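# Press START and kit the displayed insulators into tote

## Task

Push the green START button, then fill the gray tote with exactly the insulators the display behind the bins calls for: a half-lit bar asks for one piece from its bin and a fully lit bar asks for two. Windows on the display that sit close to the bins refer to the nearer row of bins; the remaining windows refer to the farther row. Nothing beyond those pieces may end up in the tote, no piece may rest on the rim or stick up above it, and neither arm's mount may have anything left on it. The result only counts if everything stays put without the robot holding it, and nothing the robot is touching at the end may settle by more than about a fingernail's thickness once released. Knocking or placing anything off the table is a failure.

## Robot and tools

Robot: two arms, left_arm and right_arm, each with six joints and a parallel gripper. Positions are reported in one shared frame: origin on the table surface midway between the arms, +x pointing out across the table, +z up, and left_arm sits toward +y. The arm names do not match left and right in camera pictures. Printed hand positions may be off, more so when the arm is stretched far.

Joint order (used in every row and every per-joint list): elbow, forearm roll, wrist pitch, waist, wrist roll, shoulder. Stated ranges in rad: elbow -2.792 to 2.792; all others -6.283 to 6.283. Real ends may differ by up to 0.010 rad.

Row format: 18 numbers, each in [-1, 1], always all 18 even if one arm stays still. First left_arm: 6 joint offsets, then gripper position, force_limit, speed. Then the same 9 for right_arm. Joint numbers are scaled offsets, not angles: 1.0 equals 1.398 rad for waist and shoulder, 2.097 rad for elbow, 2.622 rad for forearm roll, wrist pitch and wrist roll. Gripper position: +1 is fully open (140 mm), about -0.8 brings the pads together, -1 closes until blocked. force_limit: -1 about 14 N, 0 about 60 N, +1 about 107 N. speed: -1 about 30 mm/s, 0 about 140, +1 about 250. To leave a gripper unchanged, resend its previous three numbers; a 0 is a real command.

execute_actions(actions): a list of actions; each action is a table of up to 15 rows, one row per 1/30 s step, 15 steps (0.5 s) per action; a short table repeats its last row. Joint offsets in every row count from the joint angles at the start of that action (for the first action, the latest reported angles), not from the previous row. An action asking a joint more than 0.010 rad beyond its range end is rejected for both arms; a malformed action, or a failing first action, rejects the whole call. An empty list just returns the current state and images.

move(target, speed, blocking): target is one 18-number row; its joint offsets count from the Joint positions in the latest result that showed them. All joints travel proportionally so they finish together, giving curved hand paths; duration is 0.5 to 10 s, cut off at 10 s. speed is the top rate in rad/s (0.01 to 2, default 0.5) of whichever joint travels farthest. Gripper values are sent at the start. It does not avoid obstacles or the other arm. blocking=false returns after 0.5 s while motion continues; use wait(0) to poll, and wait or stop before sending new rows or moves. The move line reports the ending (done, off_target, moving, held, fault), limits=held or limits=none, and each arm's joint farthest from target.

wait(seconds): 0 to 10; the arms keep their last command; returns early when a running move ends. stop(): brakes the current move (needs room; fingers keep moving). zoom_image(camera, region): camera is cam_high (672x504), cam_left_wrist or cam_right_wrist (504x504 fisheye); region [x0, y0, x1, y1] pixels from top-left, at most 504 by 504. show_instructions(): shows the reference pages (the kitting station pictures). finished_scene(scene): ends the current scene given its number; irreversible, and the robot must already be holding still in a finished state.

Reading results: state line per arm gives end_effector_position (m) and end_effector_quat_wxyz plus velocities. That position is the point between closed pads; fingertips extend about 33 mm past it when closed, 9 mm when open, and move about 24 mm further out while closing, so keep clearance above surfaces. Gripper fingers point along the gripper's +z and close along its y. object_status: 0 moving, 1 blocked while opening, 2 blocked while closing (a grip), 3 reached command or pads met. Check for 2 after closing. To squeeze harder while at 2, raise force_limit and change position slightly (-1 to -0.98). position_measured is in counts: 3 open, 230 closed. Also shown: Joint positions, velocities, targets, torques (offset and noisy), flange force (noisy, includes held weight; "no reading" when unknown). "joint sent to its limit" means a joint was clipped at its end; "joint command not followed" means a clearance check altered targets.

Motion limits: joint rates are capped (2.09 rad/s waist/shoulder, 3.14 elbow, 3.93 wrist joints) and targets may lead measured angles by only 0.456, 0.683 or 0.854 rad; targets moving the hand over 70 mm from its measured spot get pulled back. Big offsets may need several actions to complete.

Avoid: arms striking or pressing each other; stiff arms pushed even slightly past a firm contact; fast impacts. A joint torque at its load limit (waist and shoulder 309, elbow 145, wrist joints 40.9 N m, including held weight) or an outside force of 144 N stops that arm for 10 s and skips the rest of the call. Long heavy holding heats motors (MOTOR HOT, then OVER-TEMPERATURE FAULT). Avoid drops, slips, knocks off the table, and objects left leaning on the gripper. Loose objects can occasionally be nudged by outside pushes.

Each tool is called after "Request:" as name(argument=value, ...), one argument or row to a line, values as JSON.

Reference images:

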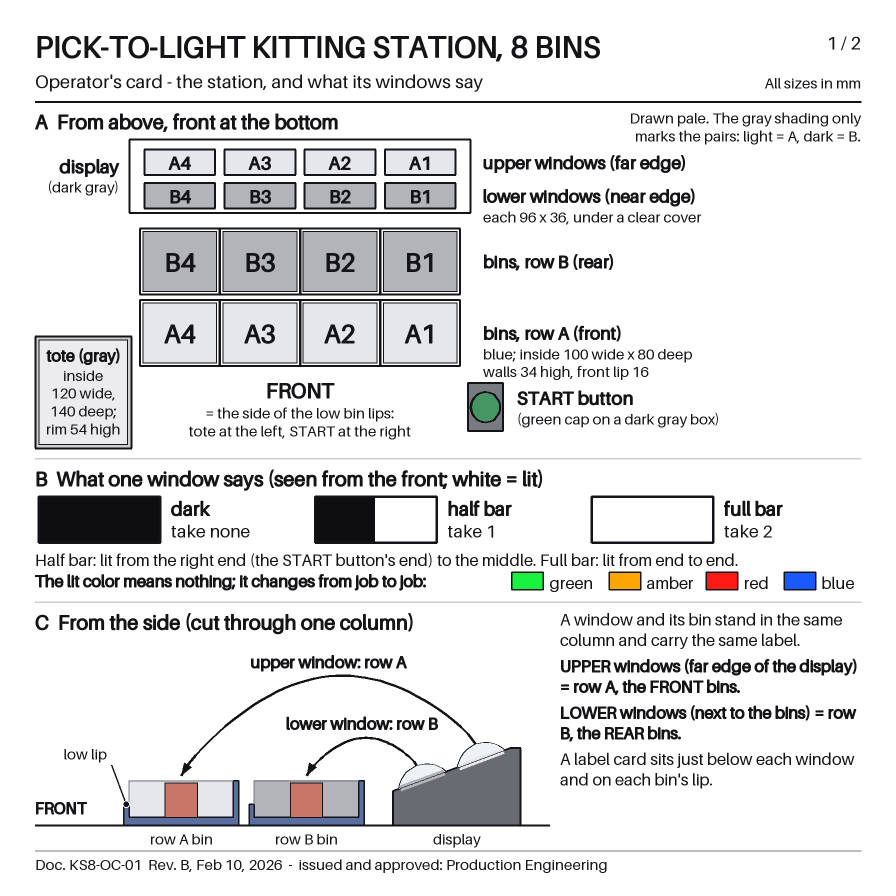

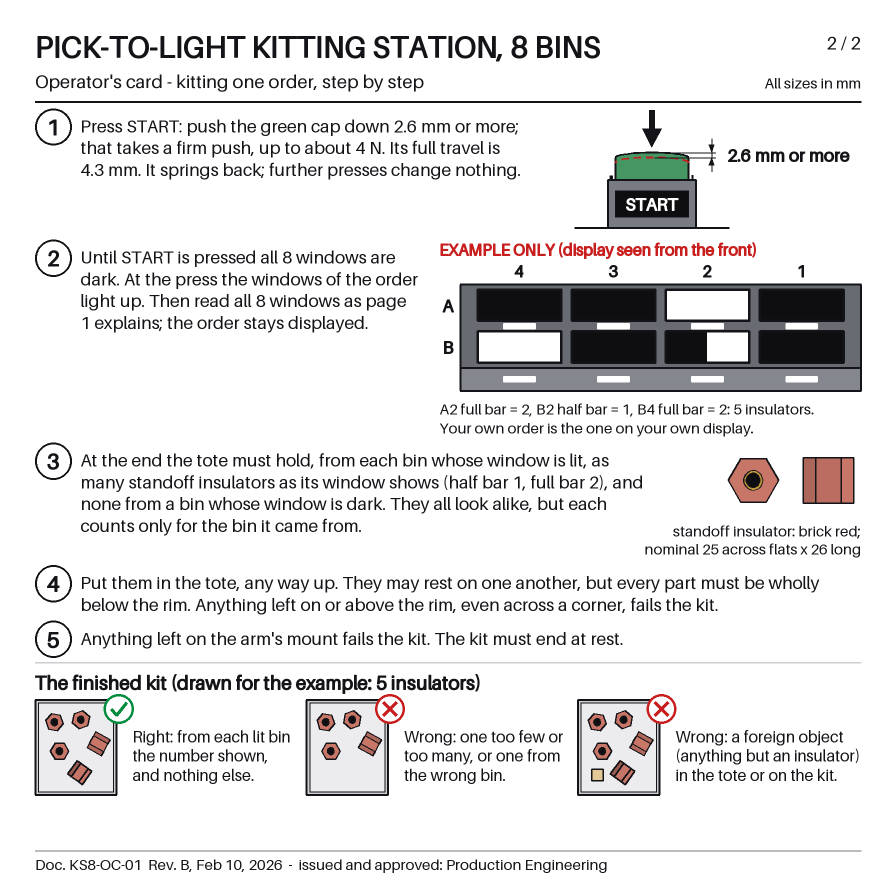

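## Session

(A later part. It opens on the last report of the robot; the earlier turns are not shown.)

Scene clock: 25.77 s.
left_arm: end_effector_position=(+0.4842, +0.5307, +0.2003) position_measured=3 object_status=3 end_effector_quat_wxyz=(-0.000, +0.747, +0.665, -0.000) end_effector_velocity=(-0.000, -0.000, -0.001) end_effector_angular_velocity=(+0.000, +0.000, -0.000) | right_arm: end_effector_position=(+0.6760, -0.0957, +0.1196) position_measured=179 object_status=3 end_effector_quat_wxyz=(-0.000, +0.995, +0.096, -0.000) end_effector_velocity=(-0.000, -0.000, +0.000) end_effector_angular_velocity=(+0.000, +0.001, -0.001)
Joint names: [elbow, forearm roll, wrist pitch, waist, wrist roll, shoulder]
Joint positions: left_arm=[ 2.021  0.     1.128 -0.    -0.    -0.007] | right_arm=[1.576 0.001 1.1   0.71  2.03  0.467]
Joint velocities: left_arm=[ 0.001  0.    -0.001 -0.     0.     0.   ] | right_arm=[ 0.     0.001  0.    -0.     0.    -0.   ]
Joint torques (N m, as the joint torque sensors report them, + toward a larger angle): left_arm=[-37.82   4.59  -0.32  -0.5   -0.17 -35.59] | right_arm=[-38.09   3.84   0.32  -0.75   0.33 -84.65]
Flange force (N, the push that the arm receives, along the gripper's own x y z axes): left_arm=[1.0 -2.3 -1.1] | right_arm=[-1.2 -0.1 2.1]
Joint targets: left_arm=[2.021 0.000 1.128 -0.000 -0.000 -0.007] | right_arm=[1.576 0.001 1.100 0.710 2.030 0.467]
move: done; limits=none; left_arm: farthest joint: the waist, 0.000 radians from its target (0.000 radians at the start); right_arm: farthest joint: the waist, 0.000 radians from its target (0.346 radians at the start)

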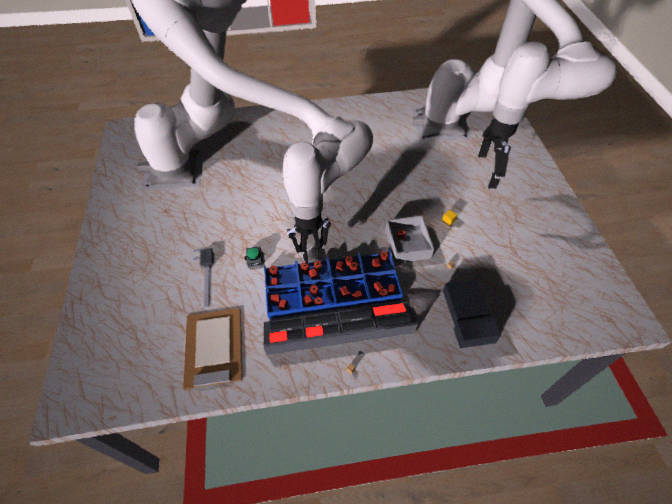

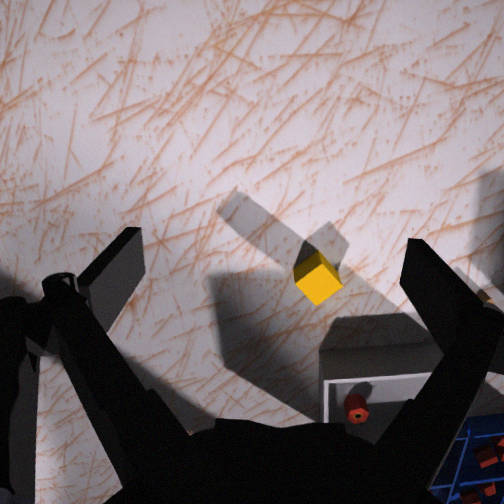

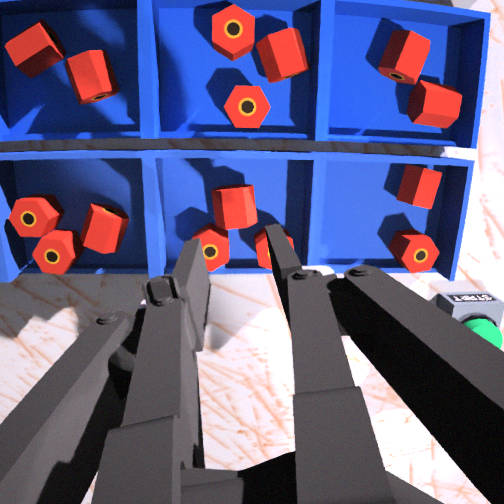

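Request:
move(
  target=[0,0,0,0,0,0,1,0,0,-0.0066,0,-0.0126,-0.0079,-0.0042,0.0336,-0.4,-0.5,0],
  speed=0.2,
)

Request:
move(
  target=[0,0,0,0,0,0,1,0,0,0.016,0,-0.0277,0,0,0.0279,-0.4,-0.5,0],
  speed=0.1,
)

Request:
move(
  target=[0,0,0,0,0,0,1,0,0,0,0,0,0,0,0,-1,-0.5,0],
)

Request:
move(
  target=[0,0,0,0,0,0,1,0,0,-0.0272,0,0.0471,0,0,-0.0474,-1,-0.5,0],
  speed=0.3,
)

Scene clock: 27.40 s.
left_arm: end_effector_position=(+0.4842, +0.5307, +0.2003) position_measured=3 object_status=3 end_effector_quat_wxyz=(-0.000, +0.747, +0.665, -0.000) end_effector_velocity=(+0.001, -0.000, +0.000) end_effector_angular_velocity=(-0.000, -0.002, -0.000) | right_arm: end_effector_position=(+0.6950, -0.0922, +0.0896) position_measured=179 object_status=3 end_effector_quat_wxyz=(-0.000, +0.995, +0.096, -0.000) end_effector_velocity=(-0.000, +0.001, -0.000) end_effector_angular_velocity=(+0.002, +0.001, -0.001)
Joint names: [elbow, forearm roll, wrist pitch, waist, wrist roll, shoulder]
Joint positions: left_arm=[ 2.021  0.     1.128 -0.    -0.    -0.007] | right_arm=[1.562 0.001 1.067 0.699 2.019 0.513]
Joint velocities: left_arm=[-0.001 -0.    -0.002 -0.     0.     0.   ] | right_arm=[-0.     0.003 -0.001 -0.    -0.001  0.001]
Joint torques (N m, as the joint torque sensors report them, + toward a larger angle): left_arm=[-37.92   4.5   -0.34  -0.71  -0.18 -37.04] | right_arm=[-37.89   4.02   0.23   1.76   0.19 -87.89]
Flange force (N, the push that the arm receives, along the gripper's own x y z axes): left_arm=[1.8 -0.1 -0.2] | right_arm=[-1.3 3.4 1.8]
Joint targets: left_arm=[2.021 0.000 1.128 -0.000 -0.000 -0.007] | right_arm=[1.562 0.001 1.066 0.699 2.019 0.514]
move: done; limits=none; left_arm: farthest joint: the waist, 0.000 radians from its target (0.000 radians at the start); right_arm: farthest joint: the shoulder, 0.001 radians from its target (0.047 radians at the start)

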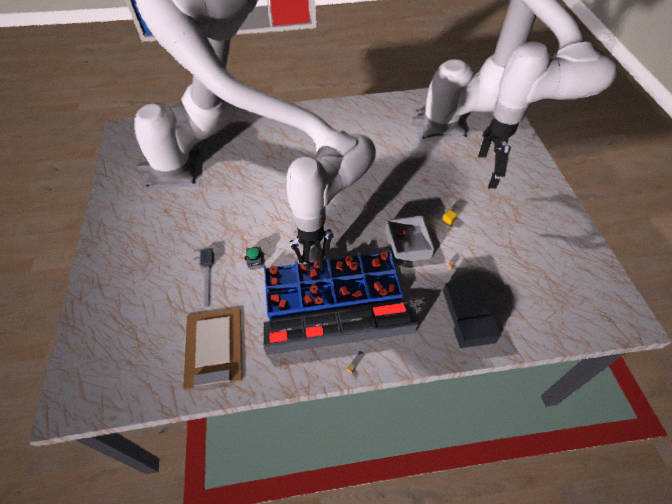

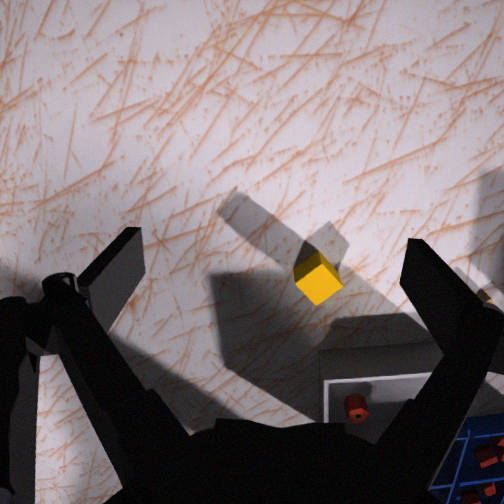

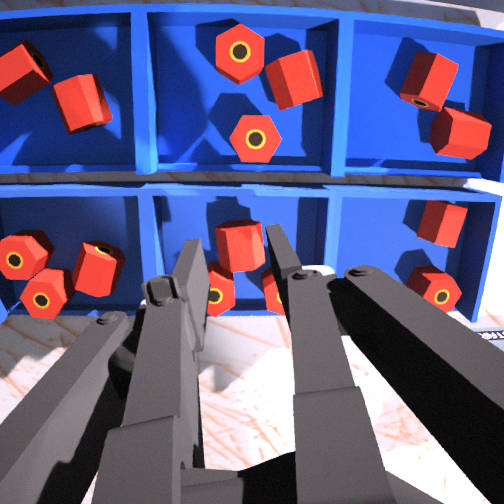

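Scene clock: 28.47 s.
left_arm: end_effector_position=(+0.4842, +0.5307, +0.2003) position_measured=3 object_status=3 end_effector_quat_wxyz=(-0.000, +0.747, +0.665, -0.000) end_effector_velocity=(-0.000, +0.000, +0.000) end_effector_angular_velocity=(-0.000, -0.001, +0.001) | right_arm: end_effector_position=(+0.6950, -0.0922, +0.0426) position_measured=179 object_status=3 end_effector_quat_wxyz=(-0.000, +0.995, +0.096, -0.000) end_effector_velocity=(+0.000, -0.000, -0.000) end_effector_angular_velocity=(-0.000, -0.000, -0.001)
Joint names: [elbow, forearm roll, wrist pitch, waist, wrist roll, shoulder]
Joint positions: left_arm=[ 2.021  0.     1.128 -0.    -0.    -0.007] | right_arm=[1.596 0.001 0.994 0.699 2.019 0.552]
Joint velocities: left_arm=[-0.     0.     0.     0.    -0.    -0.001] | right_arm=[ 0.    -0.    -0.    -0.     0.001  0.   ]
Joint torques (N m, as the joint torque sensors report them, + toward a larger angle): left_arm=[-37.29   4.39  -0.02  -0.63  -0.01 -37.88] | right_arm=[-36.19   3.98   0.6   -1.59  -0.02 -88.11]
Flange force (N, the push that the arm receives, along the gripper's own x y z axes): left_arm=[1.5 2.0 0.2] | right_arm=[-5.3 0.6 0.7]
Joint targets: left_arm=[2.021 0.000 1.128 -0.000 -0.000 -0.007] | right_arm=[1.596 0.001 0.994 0.699 2.019 0.552]
move: done; limits=none; left_arm: farthest joint: the waist, 0.000 radians from its target (0.000 radians at the start); right_arm: farthest joint: the waist, 0.000 radians from its target (0.000 radians at the start)

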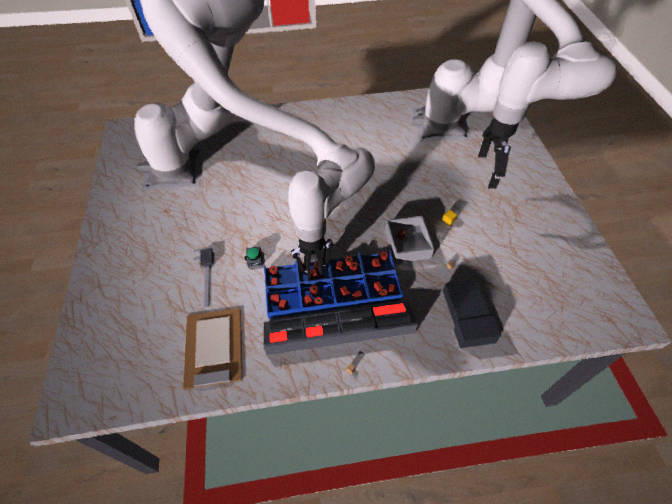

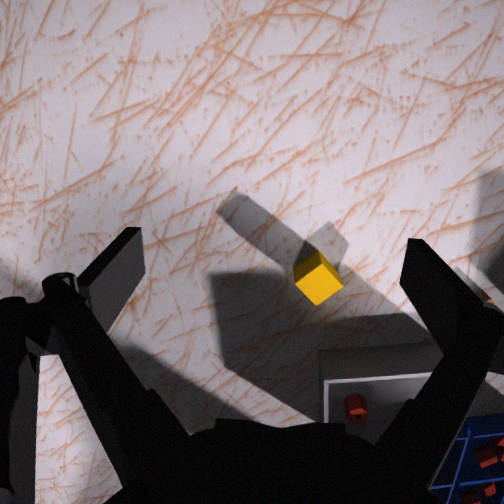

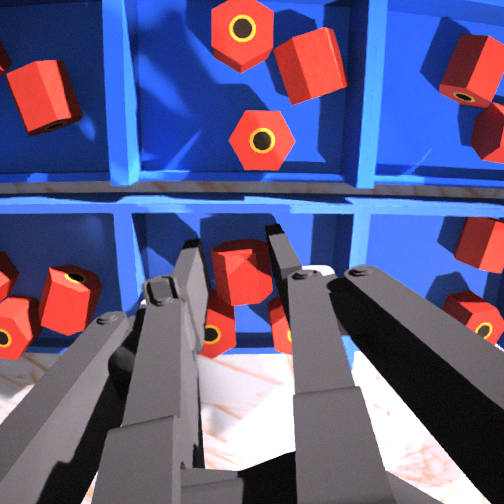

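Scene clock: 28.97 s.
left_arm: end_effector_position=(+0.4842, +0.5307, +0.2003) position_measured=3 object_status=3 end_effector_quat_wxyz=(-0.000, +0.747, +0.665, -0.000) end_effector_velocity=(-0.001, -0.000, -0.001) end_effector_angular_velocity=(+0.000, +0.001, -0.001) | right_arm: end_effector_position=(+0.6950, -0.0922, +0.0426) position_measured=190 object_status=2 end_effector_quat_wxyz=(-0.000, +0.995, +0.096, -0.000) end_effector_velocity=(+0.000, -0.000, -0.000) end_effector_angular_velocity=(-0.001, -0.001, +0.002)
Joint names: [elbow, forearm roll, wrist pitch, waist, wrist roll, shoulder]
Joint positions: left_arm=[ 2.021  0.     1.128 -0.    -0.    -0.007] | right_arm=[1.596 0.001 0.994 0.699 2.019 0.552]
Joint velocities: left_arm=[ 0.002 -0.     0.    -0.001 -0.    -0.   ] | right_arm=[-0.    -0.001 -0.    -0.    -0.002  0.   ]
Joint torques (N m, as the joint torque sensors report them, + toward a larger angle): left_arm=[-37.54   4.59   0.    -0.35   0.04 -37.79] | right_arm=[-31.46   3.39  -0.23   0.46   0.07 -82.55]
Flange force (N, the push that the arm receives, along the gripper's own x y z axes): left_arm=[0.5 1.5 0.9] | right_arm=[-0.4 1.1 -8.5]
Joint targets: left_arm=[2.021 0.000 1.128 -0.000 -0.000 -0.007] | right_arm=[1.596 0.001 0.994 0.699 2.019 0.552]
move: done; limits=none; left_arm: farthest joint: the waist, 0.000 radians from its target (0.000 radians at the start); right_arm: farthest joint: the waist, 0.000 radians from its target (0.000 radians at the start)

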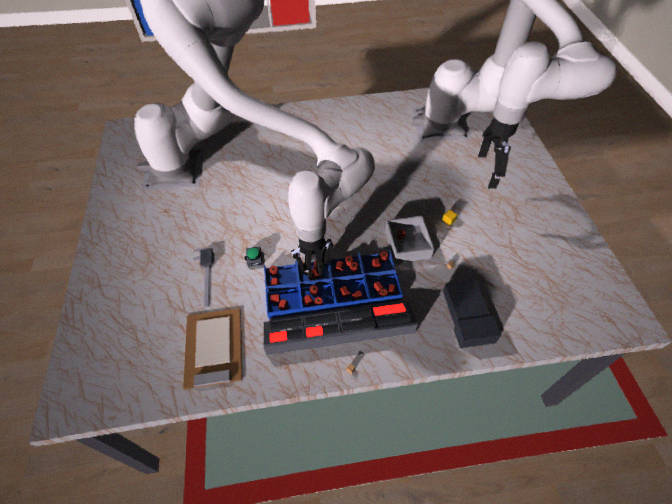

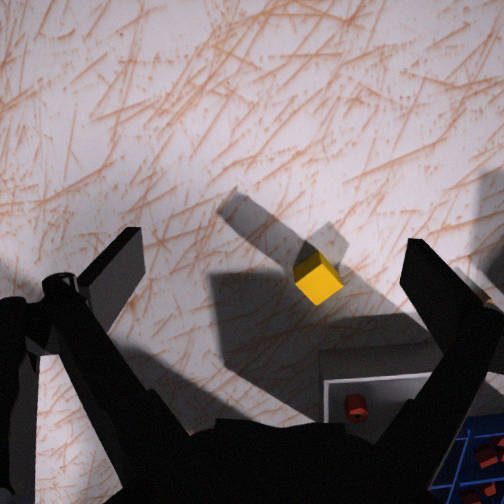

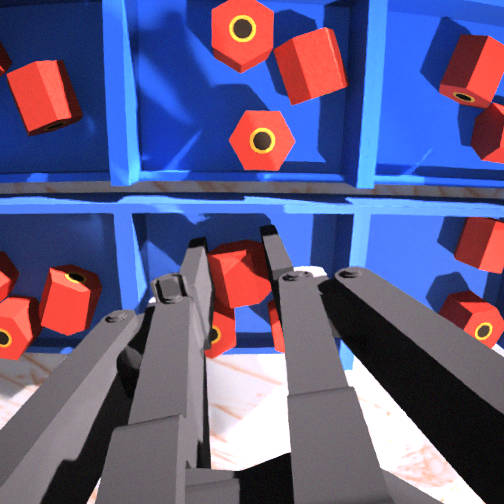

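Scene clock: 29.80 s.
left_arm: end_effector_position=(+0.4842, +0.5307, +0.2003) position_measured=3 object_status=3 end_effector_quat_wxyz=(-0.000, +0.747, +0.665, -0.000) end_effector_velocity=(-0.001, +0.000, -0.000) end_effector_angular_velocity=(+0.000, +0.001, +0.000) | right_arm: end_effector_position=(+0.6936, -0.0932, +0.1228) position_measured=190 object_status=2 end_effector_quat_wxyz=(-0.000, +0.995, +0.096, -0.000) end_effector_velocity=(+0.000, -0.000, +0.000) end_effector_angular_velocity=(-0.000, -0.000, -0.001)
Joint names: [elbow, forearm roll, wrist pitch, waist, wrist roll, shoulder]
Joint positions: left_arm=[ 2.021  0.     1.128 -0.    -0.    -0.007] | right_arm=[1.539 0.001 1.117 0.699 2.019 0.486]
Joint velocities: left_arm=[ 0.001 -0.     0.001  0.     0.     0.   ] | right_arm=[ 0. -0.  0. -0.  0. -0.]
Joint torques (N m, as the joint torque sensors report them, + toward a larger angle): left_arm=[-37.77   4.32  -0.03   0.9   -0.43 -37.45] | right_arm=[-38.4    4.28   0.22   1.67   0.1  -88.15]
Flange force (N, the push that the arm receives, along the gripper's own x y z axes): left_arm=[-0.8 0.7 0.8] | right_arm=[1.9 1.6 3.0]
Joint targets: left_arm=[2.021 0.000 1.128 -0.000 -0.000 -0.007] | right_arm=[1.539 0.001 1.117 0.699 2.019 0.486]
move: done; limits=none; left_arm: farthest joint: the waist, 0.000 radians from its target (0.000 radians at the start); right_arm: farthest joint: the shoulder, 0.001 radians from its target (0.067 radians at the start)

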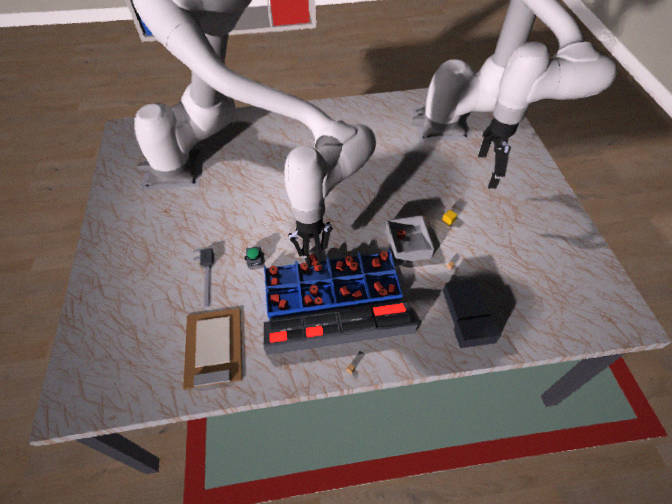

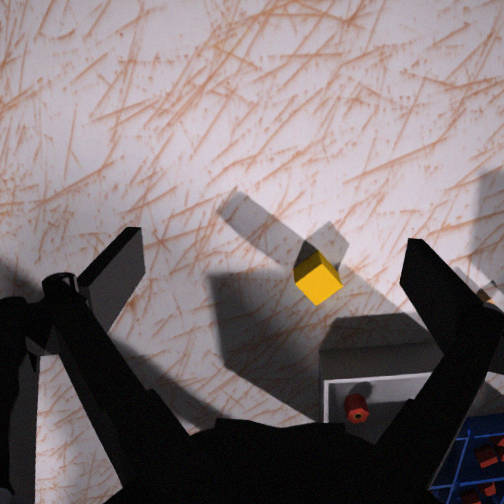

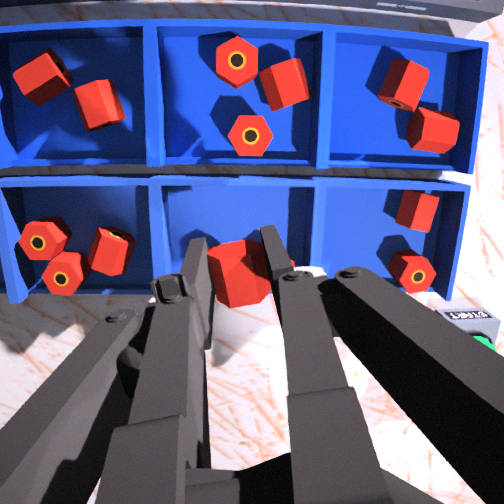

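Request:
move(
  target=[0,0,0,0,0,0,1,0,0,-0.2756,0,0.0905,0.2406,0.1281,0.2434,-1,-0.5,0],
  speed=0.8,
)

Request:
move(
  target=[0,0,0,0,0,0,1,0,0,0.0305,0,-0.0379,0,0,0.0253,-1,-0.5,0],
  speed=0.12,
)

Request:
move(
  target=[0,0,0,0,0,0,1,0,0,0,0,0,0,0,0,-0.4,-0.5,0],
)

Request:
move(
  target=[0,0,0,0,0,0,1,0,0,-0.0305,0,0.0379,0,0,-0.0253,-0.4,-0.5,0],
  speed=0.3,
)

Scene clock: 31.53 s.
left_arm: end_effector_position=(+0.4842, +0.5307, +0.2003) position_measured=3 object_status=3 end_effector_quat_wxyz=(-0.000, +0.747, +0.665, -0.000) end_effector_velocity=(+0.000, -0.000, +0.000) end_effector_angular_velocity=(-0.000, -0.001, -0.001) | right_arm: end_effector_position=(+0.6113, +0.2554, +0.1199) position_measured=190 object_status=2 end_effector_quat_wxyz=(-0.000, +0.995, +0.096, -0.000) end_effector_velocity=(-0.000, +0.001, +0.000) end_effector_angular_velocity=(+0.001, -0.000, +0.001)
Joint names: [elbow, forearm roll, wrist pitch, waist, wrist roll, shoulder]
Joint positions: left_arm=[ 2.021  0.     1.128 -0.    -0.    -0.007] | right_arm=[0.961 0.001 1.355 1.035 2.355 0.826]
Joint velocities: left_arm=[ 0.    -0.    -0.001 -0.001 -0.    -0.   ] | right_arm=[-0.001  0.    -0.     0.001  0.     0.001]
Joint torques (N m, as the joint torque sensors report them, + toward a larger angle): left_arm=[-37.51   4.6   -0.05   0.26   0.03 -38.73] | right_arm=[ -39.88    4.31   -0.37   -0.57    0.28 -119.56]
Flange force (N, the push that the arm receives, along the gripper's own x y z axes): left_arm=[-0.5 3.3 1.3] | right_arm=[5.8 -6.5 -0.4]
Joint targets: left_arm=[2.021 0.000 1.128 -0.000 -0.000 -0.007] | right_arm=[0.961 0.001 1.355 1.035 2.355 0.827]
move: done; limits=none; left_arm: farthest joint: the waist, 0.000 radians from its target (0.000 radians at the start); right_arm: farthest joint: the waist, 0.001 radians from its target (0.337 radians at the start)

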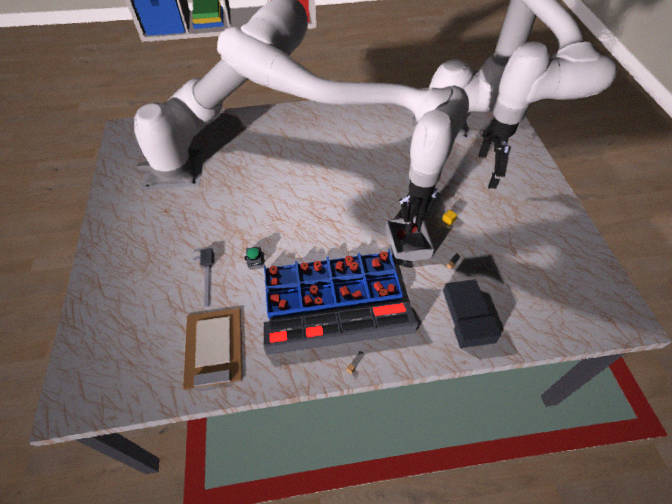

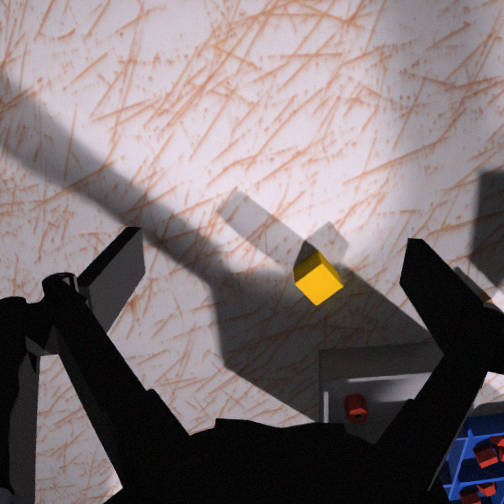

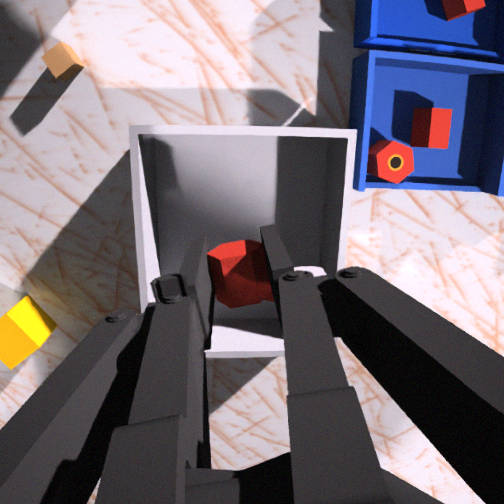

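Scene clock: 32.70 s.
left_arm: end_effector_position=(+0.4842, +0.5307, +0.2003) position_measured=3 object_status=3 end_effector_quat_wxyz=(-0.000, +0.747, +0.665, -0.000) end_effector_velocity=(+0.000, +0.000, +0.000) end_effector_angular_velocity=(-0.000, -0.001, +0.000) | right_arm: end_effector_position=(+0.6113, +0.2554, +0.0500) position_measured=190 object_status=2 end_effector_quat_wxyz=(-0.000, +0.995, +0.096, -0.000) end_effector_velocity=(+0.000, -0.000, -0.000) end_effector_angular_velocity=(+0.000, +0.000, -0.001)
Joint names: [elbow, forearm roll, wrist pitch, waist, wrist roll, shoulder]
Joint positions: left_arm=[ 2.021  0.     1.128 -0.    -0.    -0.007] | right_arm=[1.025 0.001 1.255 1.035 2.355 0.862]
Joint velocities: left_arm=[-0.    -0.    -0.001  0.     0.    -0.   ] | right_arm=[ 0.     0.    -0.001 -0.     0.     0.   ]
Joint torques (N m, as the joint torque sensors report them, + toward a larger angle): left_arm=[-37.62   4.5   -0.1   -2.34  -0.05 -37.38] | right_arm=[ -41.06    4.09    0.48    1.91    0.4  -122.3 ]
Flange force (N, the push that the arm receives, along the gripper's own x y z axes): left_arm=[4.9 0.7 -0.1] | right_arm=[2.9 0.4 4.1]
Joint targets: left_arm=[2.021 0.000 1.128 -0.000 -0.000 -0.007] | right_arm=[1.025 0.001 1.255 1.035 2.355 0.862]
move: done; limits=none; left_arm: farthest joint: the waist, 0.000 radians from its target (0.000 radians at the start); right_arm: farthest joint: the waist, 0.000 radians from its target (0.000 radians at the start)

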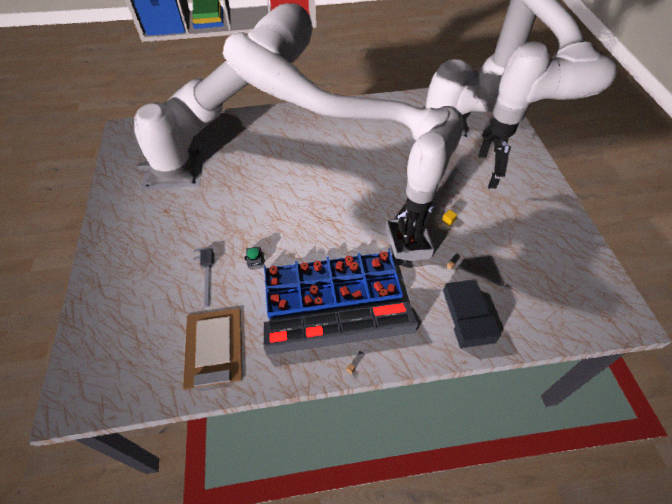

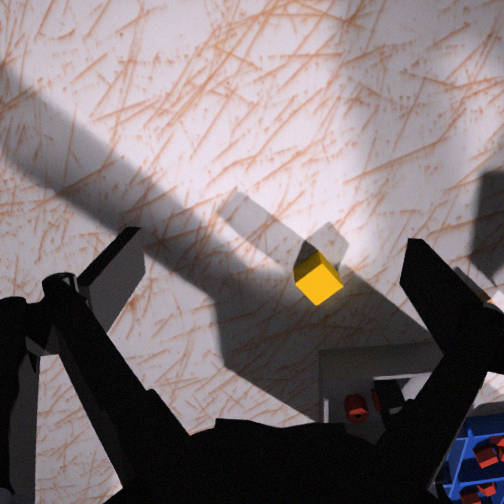

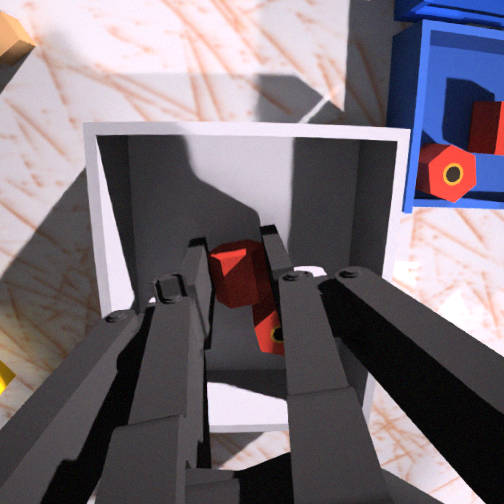

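Scene clock: 33.20 s.
left_arm: end_effector_position=(+0.4842, +0.5307, +0.2003) position_measured=3 object_status=3 end_effector_quat_wxyz=(-0.000, +0.747, +0.665, -0.000) end_effector_velocity=(+0.000, +0.000, -0.000) end_effector_angular_velocity=(+0.000, +0.001, +0.001) | right_arm: end_effector_position=(+0.6113, +0.2554, +0.0500) position_measured=179 object_status=3 end_effector_quat_wxyz=(-0.000, +0.995, +0.096, -0.000) end_effector_velocity=(+0.000, -0.000, -0.000) end_effector_angular_velocity=(-0.000, -0.001, +0.001)
Joint names: [elbow, forearm roll, wrist pitch, waist, wrist roll, shoulder]
Joint positions: left_arm=[ 2.021  0.     1.128 -0.    -0.    -0.007] | right_arm=[1.025 0.001 1.255 1.035 2.355 0.862]
Joint velocities: left_arm=[-0.    -0.     0.     0.001 -0.     0.001] | right_arm=[ 0.    -0.001 -0.001 -0.    -0.001 -0.   ]
Joint torques (N m, as the joint torque sensors report them, + toward a larger angle): left_arm=[-37.35   4.43  -0.2    1.38  -0.17 -37.64] | right_arm=[ -39.91    4.28    0.12   -0.8     0.58 -122.63]
Flange force (N, the push that the arm receives, along the gripper's own x y z axes): left_arm=[-2.2 1.9 -0.1] | right_arm=[4.5 -5.1 3.2]
Joint targets: left_arm=[2.021 0.000 1.128 -0.000 -0.000 -0.007] | right_arm=[1.025 0.001 1.255 1.035 2.355 0.862]
move: done; limits=none; left_arm: farthest joint: the waist, 0.000 radians from its target (0.000 radians at the start); right_arm: farthest joint: the waist, 0.000 radians from its target (0.000 radians at the start)

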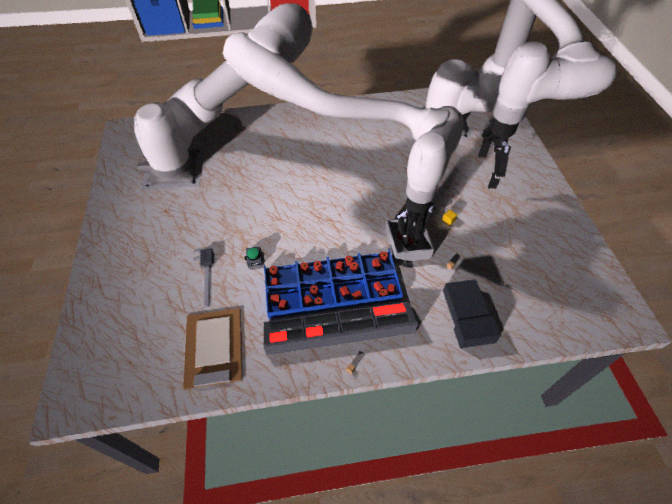

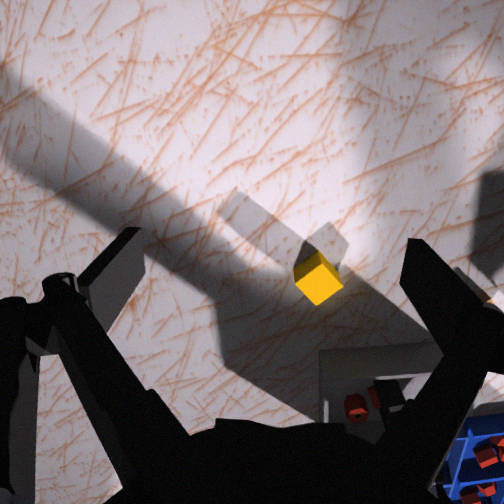

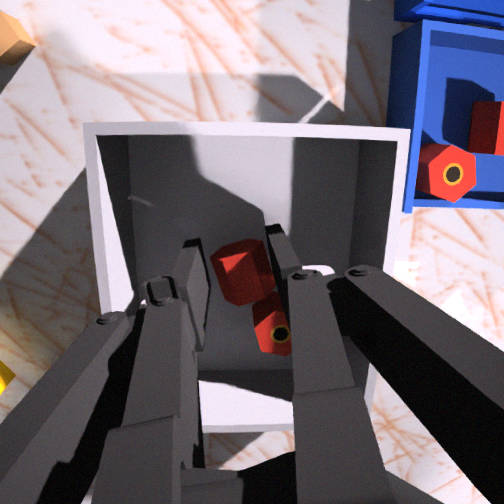

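Scene clock: 34.00 s.
left_arm: end_effector_position=(+0.4842, +0.5307, +0.2003) position_measured=3 object_status=3 end_effector_quat_wxyz=(-0.000, +0.747, +0.665, -0.000) end_effector_velocity=(+0.000, +0.000, +0.001) end_effector_angular_velocity=(-0.000, -0.000, -0.000) | right_arm: end_effector_position=(+0.6113, +0.2554, +0.1199) position_measured=179 object_status=3 end_effector_quat_wxyz=(-0.000, +0.995, +0.096, -0.000) end_effector_velocity=(-0.000, +0.000, +0.000) end_effector_angular_velocity=(+0.000, +0.001, -0.000)
Joint names: [elbow, forearm roll, wrist pitch, waist, wrist roll, shoulder]
Joint positions: left_arm=[ 2.021  0.     1.128 -0.    -0.    -0.007] | right_arm=[0.961 0.001 1.355 1.035 2.355 0.826]
Joint velocities: left_arm=[-0.001  0.     0.001  0.     0.    -0.   ] | right_arm=[-0.     0.001  0.001  0.    -0.    -0.   ]
Joint torques (N m, as the joint torque sensors report them, + toward a larger angle): left_arm=[-37.01   4.44  -0.16   0.43   0.14 -36.24] | right_arm=[ -42.18    4.35   -0.02    1.23   -0.32 -120.5 ]
Flange force (N, the push that the arm receives, along the gripper's own x y z axes): left_arm=[-1.1 -0.1 -1.9] | right_arm=[1.8 -0.8 3.3]
Joint targets: left_arm=[2.021 0.000 1.128 -0.000 -0.000 -0.007] | right_arm=[0.961 0.001 1.355 1.035 2.355 0.826]
move: done; limits=none; left_arm: farthest joint: the waist, 0.000 radians from its target (0.000 radians at the start); right_arm: farthest joint: the waist, 0.000 radians from its target (0.000 radians at the start)

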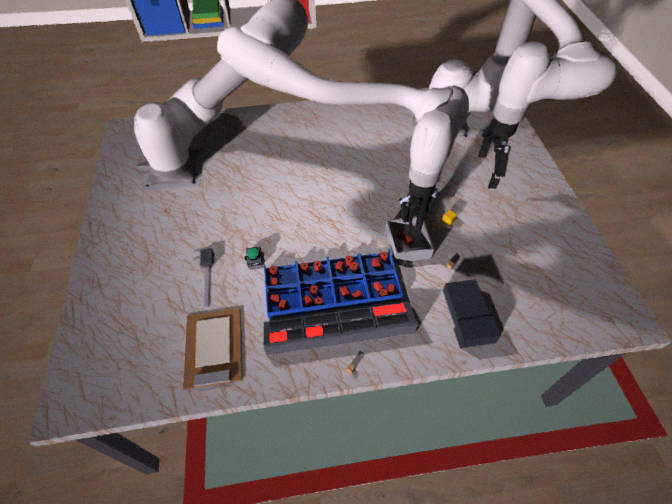

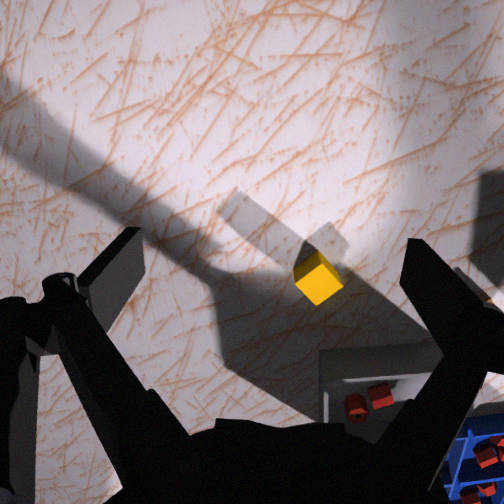

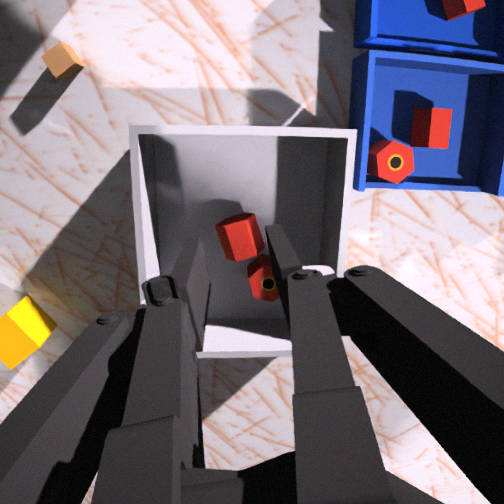

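Request:
move(
  target=[0,0,0,0,0,0,1,0,0,0.0132,0,-0.005,-0.1119,-0.0595,-0.0106,-0.4,-0.5,0],
)

Scene clock: 35.10 s.
left_arm: end_effector_position=(+0.4842, +0.5307, +0.2003) position_measured=3 object_status=3 end_effector_quat_wxyz=(-0.000, +0.747, +0.665, -0.000) end_effector_velocity=(-0.001, +0.000, -0.000) end_effector_angular_velocity=(+0.000, +0.002, -0.000) | right_arm: end_effector_position=(+0.7318, +0.1566, +0.1196) position_measured=179 object_status=3 end_effector_quat_wxyz=(-0.000, +0.995, +0.096, -0.000) end_effector_velocity=(+0.001, -0.001, -0.000) end_effector_angular_velocity=(+0.001, +0.001, -0.002)
Joint names: [elbow, forearm roll, wrist pitch, waist, wrist roll, shoulder]
Joint positions: left_arm=[ 2.021  0.     1.128 -0.    -0.    -0.007] | right_arm=[0.989 0.001 1.341 0.879 2.199 0.812]
Joint velocities: left_arm=[ 0.001 -0.     0.001  0.     0.    -0.   ] | right_arm=[ 0.     0.001  0.    -0.002 -0.    -0.   ]
Joint torques (N m, as the joint torque sensors report them, + toward a larger angle): left_arm=[-37.51   4.5   -0.21   1.1   -0.36 -36.1 ] | right_arm=[ -41.41    4.41    0.14    1.88   -0.17 -117.48]
Flange force (N, the push that the arm receives, along the gripper's own x y z axes): left_arm=[-1.5 -1.1 -1.0] | right_arm=[1.3 1.1 1.8]
Joint targets: left_arm=[2.021 0.000 1.128 -0.000 -0.000 -0.007] | right_arm=[0.989 0.001 1.341 0.878 2.199 0.812]
move: done; limits=none; left_arm: farthest joint: the waist, 0.000 radians from its target (0.000 radians at the start); right_arm: farthest joint: the waist, 0.000 radians from its target (0.156 radians at the start)

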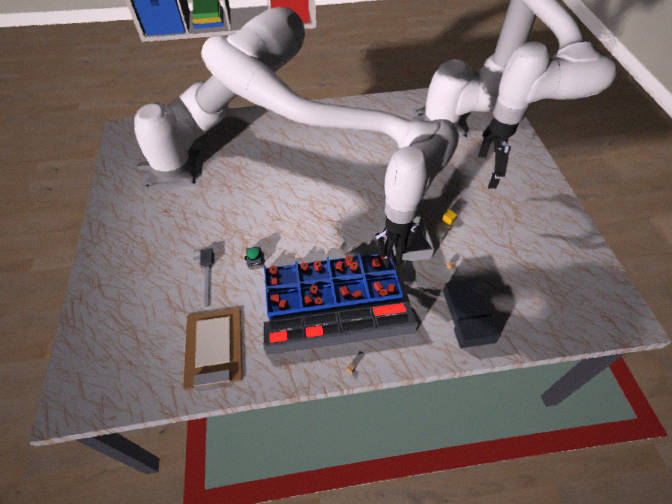

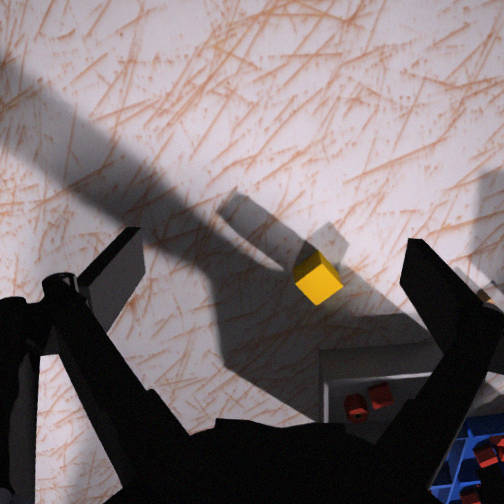

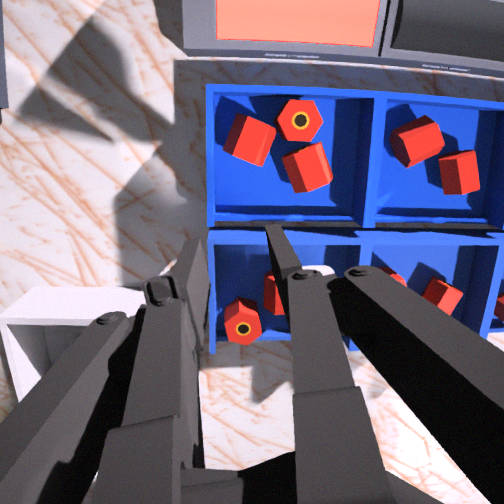

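Request:
move(
  target=[0,0,0,0,0,0,1,0,0,0.008,0,-0.0142,-0.041,-0.1022,0.0146,-0.45,-0.5,0],
  speed=0.3,
)

Scene clock: 36.73 s.
left_arm: end_effector_position=(+0.4842, +0.5307, +0.2003) position_measured=3 object_status=3 end_effector_quat_wxyz=(-0.000, +0.747, +0.665, -0.000) end_effector_velocity=(-0.001, +0.000, -0.001) end_effector_angular_velocity=(+0.000, +0.002, +0.000) | right_arm: end_effector_position=(+0.7763, +0.1205, +0.0902) position_measured=186 object_status=3 end_effector_quat_wxyz=(-0.000, +0.980, +0.200, -0.000) end_effector_velocity=(+0.000, +0.000, +0.000) end_effector_angular_velocity=(+0.001, -0.001, +0.001)
Joint names: [elbow, forearm roll, wrist pitch, waist, wrist roll, shoulder]
Joint positions: left_arm=[ 2.021  0.     1.128 -0.    -0.    -0.007] | right_arm=[1.005 0.001 1.304 0.821 1.931 0.832]
Joint velocities: left_arm=[ 0.001  0.     0.    -0.    -0.     0.   ] | right_arm=[-0.001  0.    -0.    -0.    -0.001  0.   ]
Joint torques (N m, as the joint torque sensors report them, + toward a larger angle): left_arm=[-37.37   4.47  -0.11   1.47  -0.14 -37.23] | right_arm=[ -42.45    4.23    0.07    1.35    0.05 -119.32]
Flange force (N, the push that the arm receives, along the gripper's own x y z axes): left_arm=[-2.6 0.7 -0.3] | right_arm=[-2.3 2.3 3.4]
Joint targets: left_arm=[2.021 0.000 1.128 -0.000 -0.000 -0.007] | right_arm=[1.005 0.001 1.304 0.821 1.931 0.832]
move: done; limits=none; left_arm: farthest joint: the waist, 0.000 radians from its target (0.000 radians at the start); right_arm: farthest joint: the waist, 0.000 radians from its target (0.057 radians at the start)

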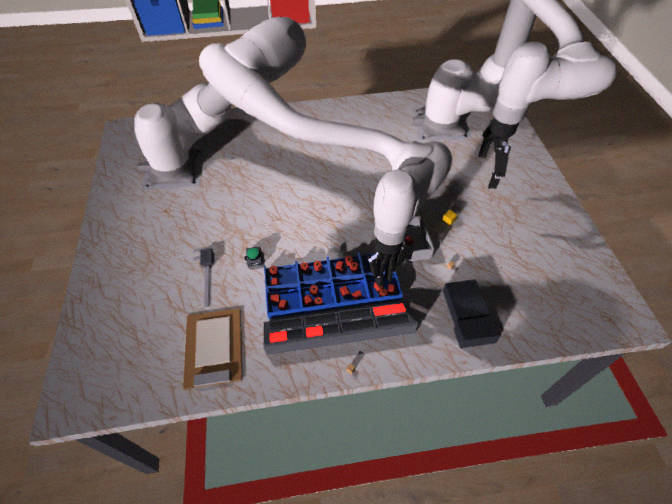

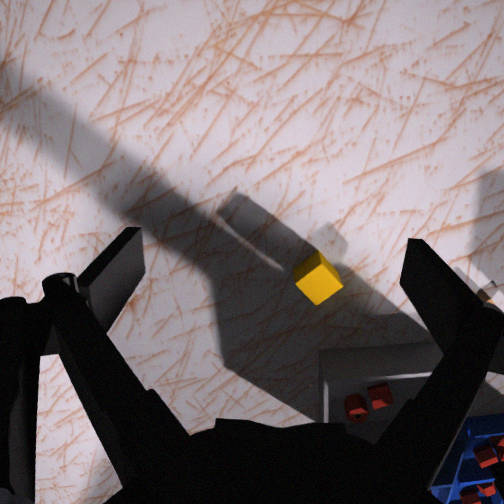

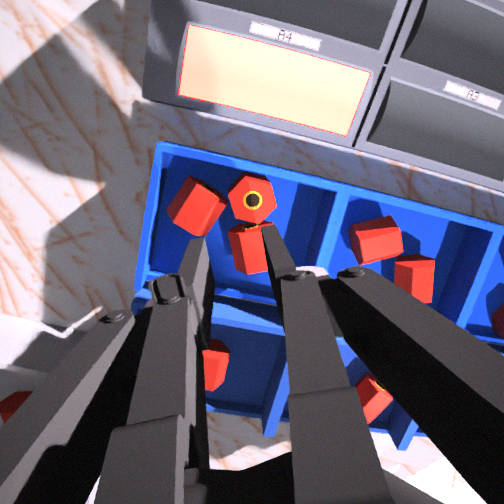

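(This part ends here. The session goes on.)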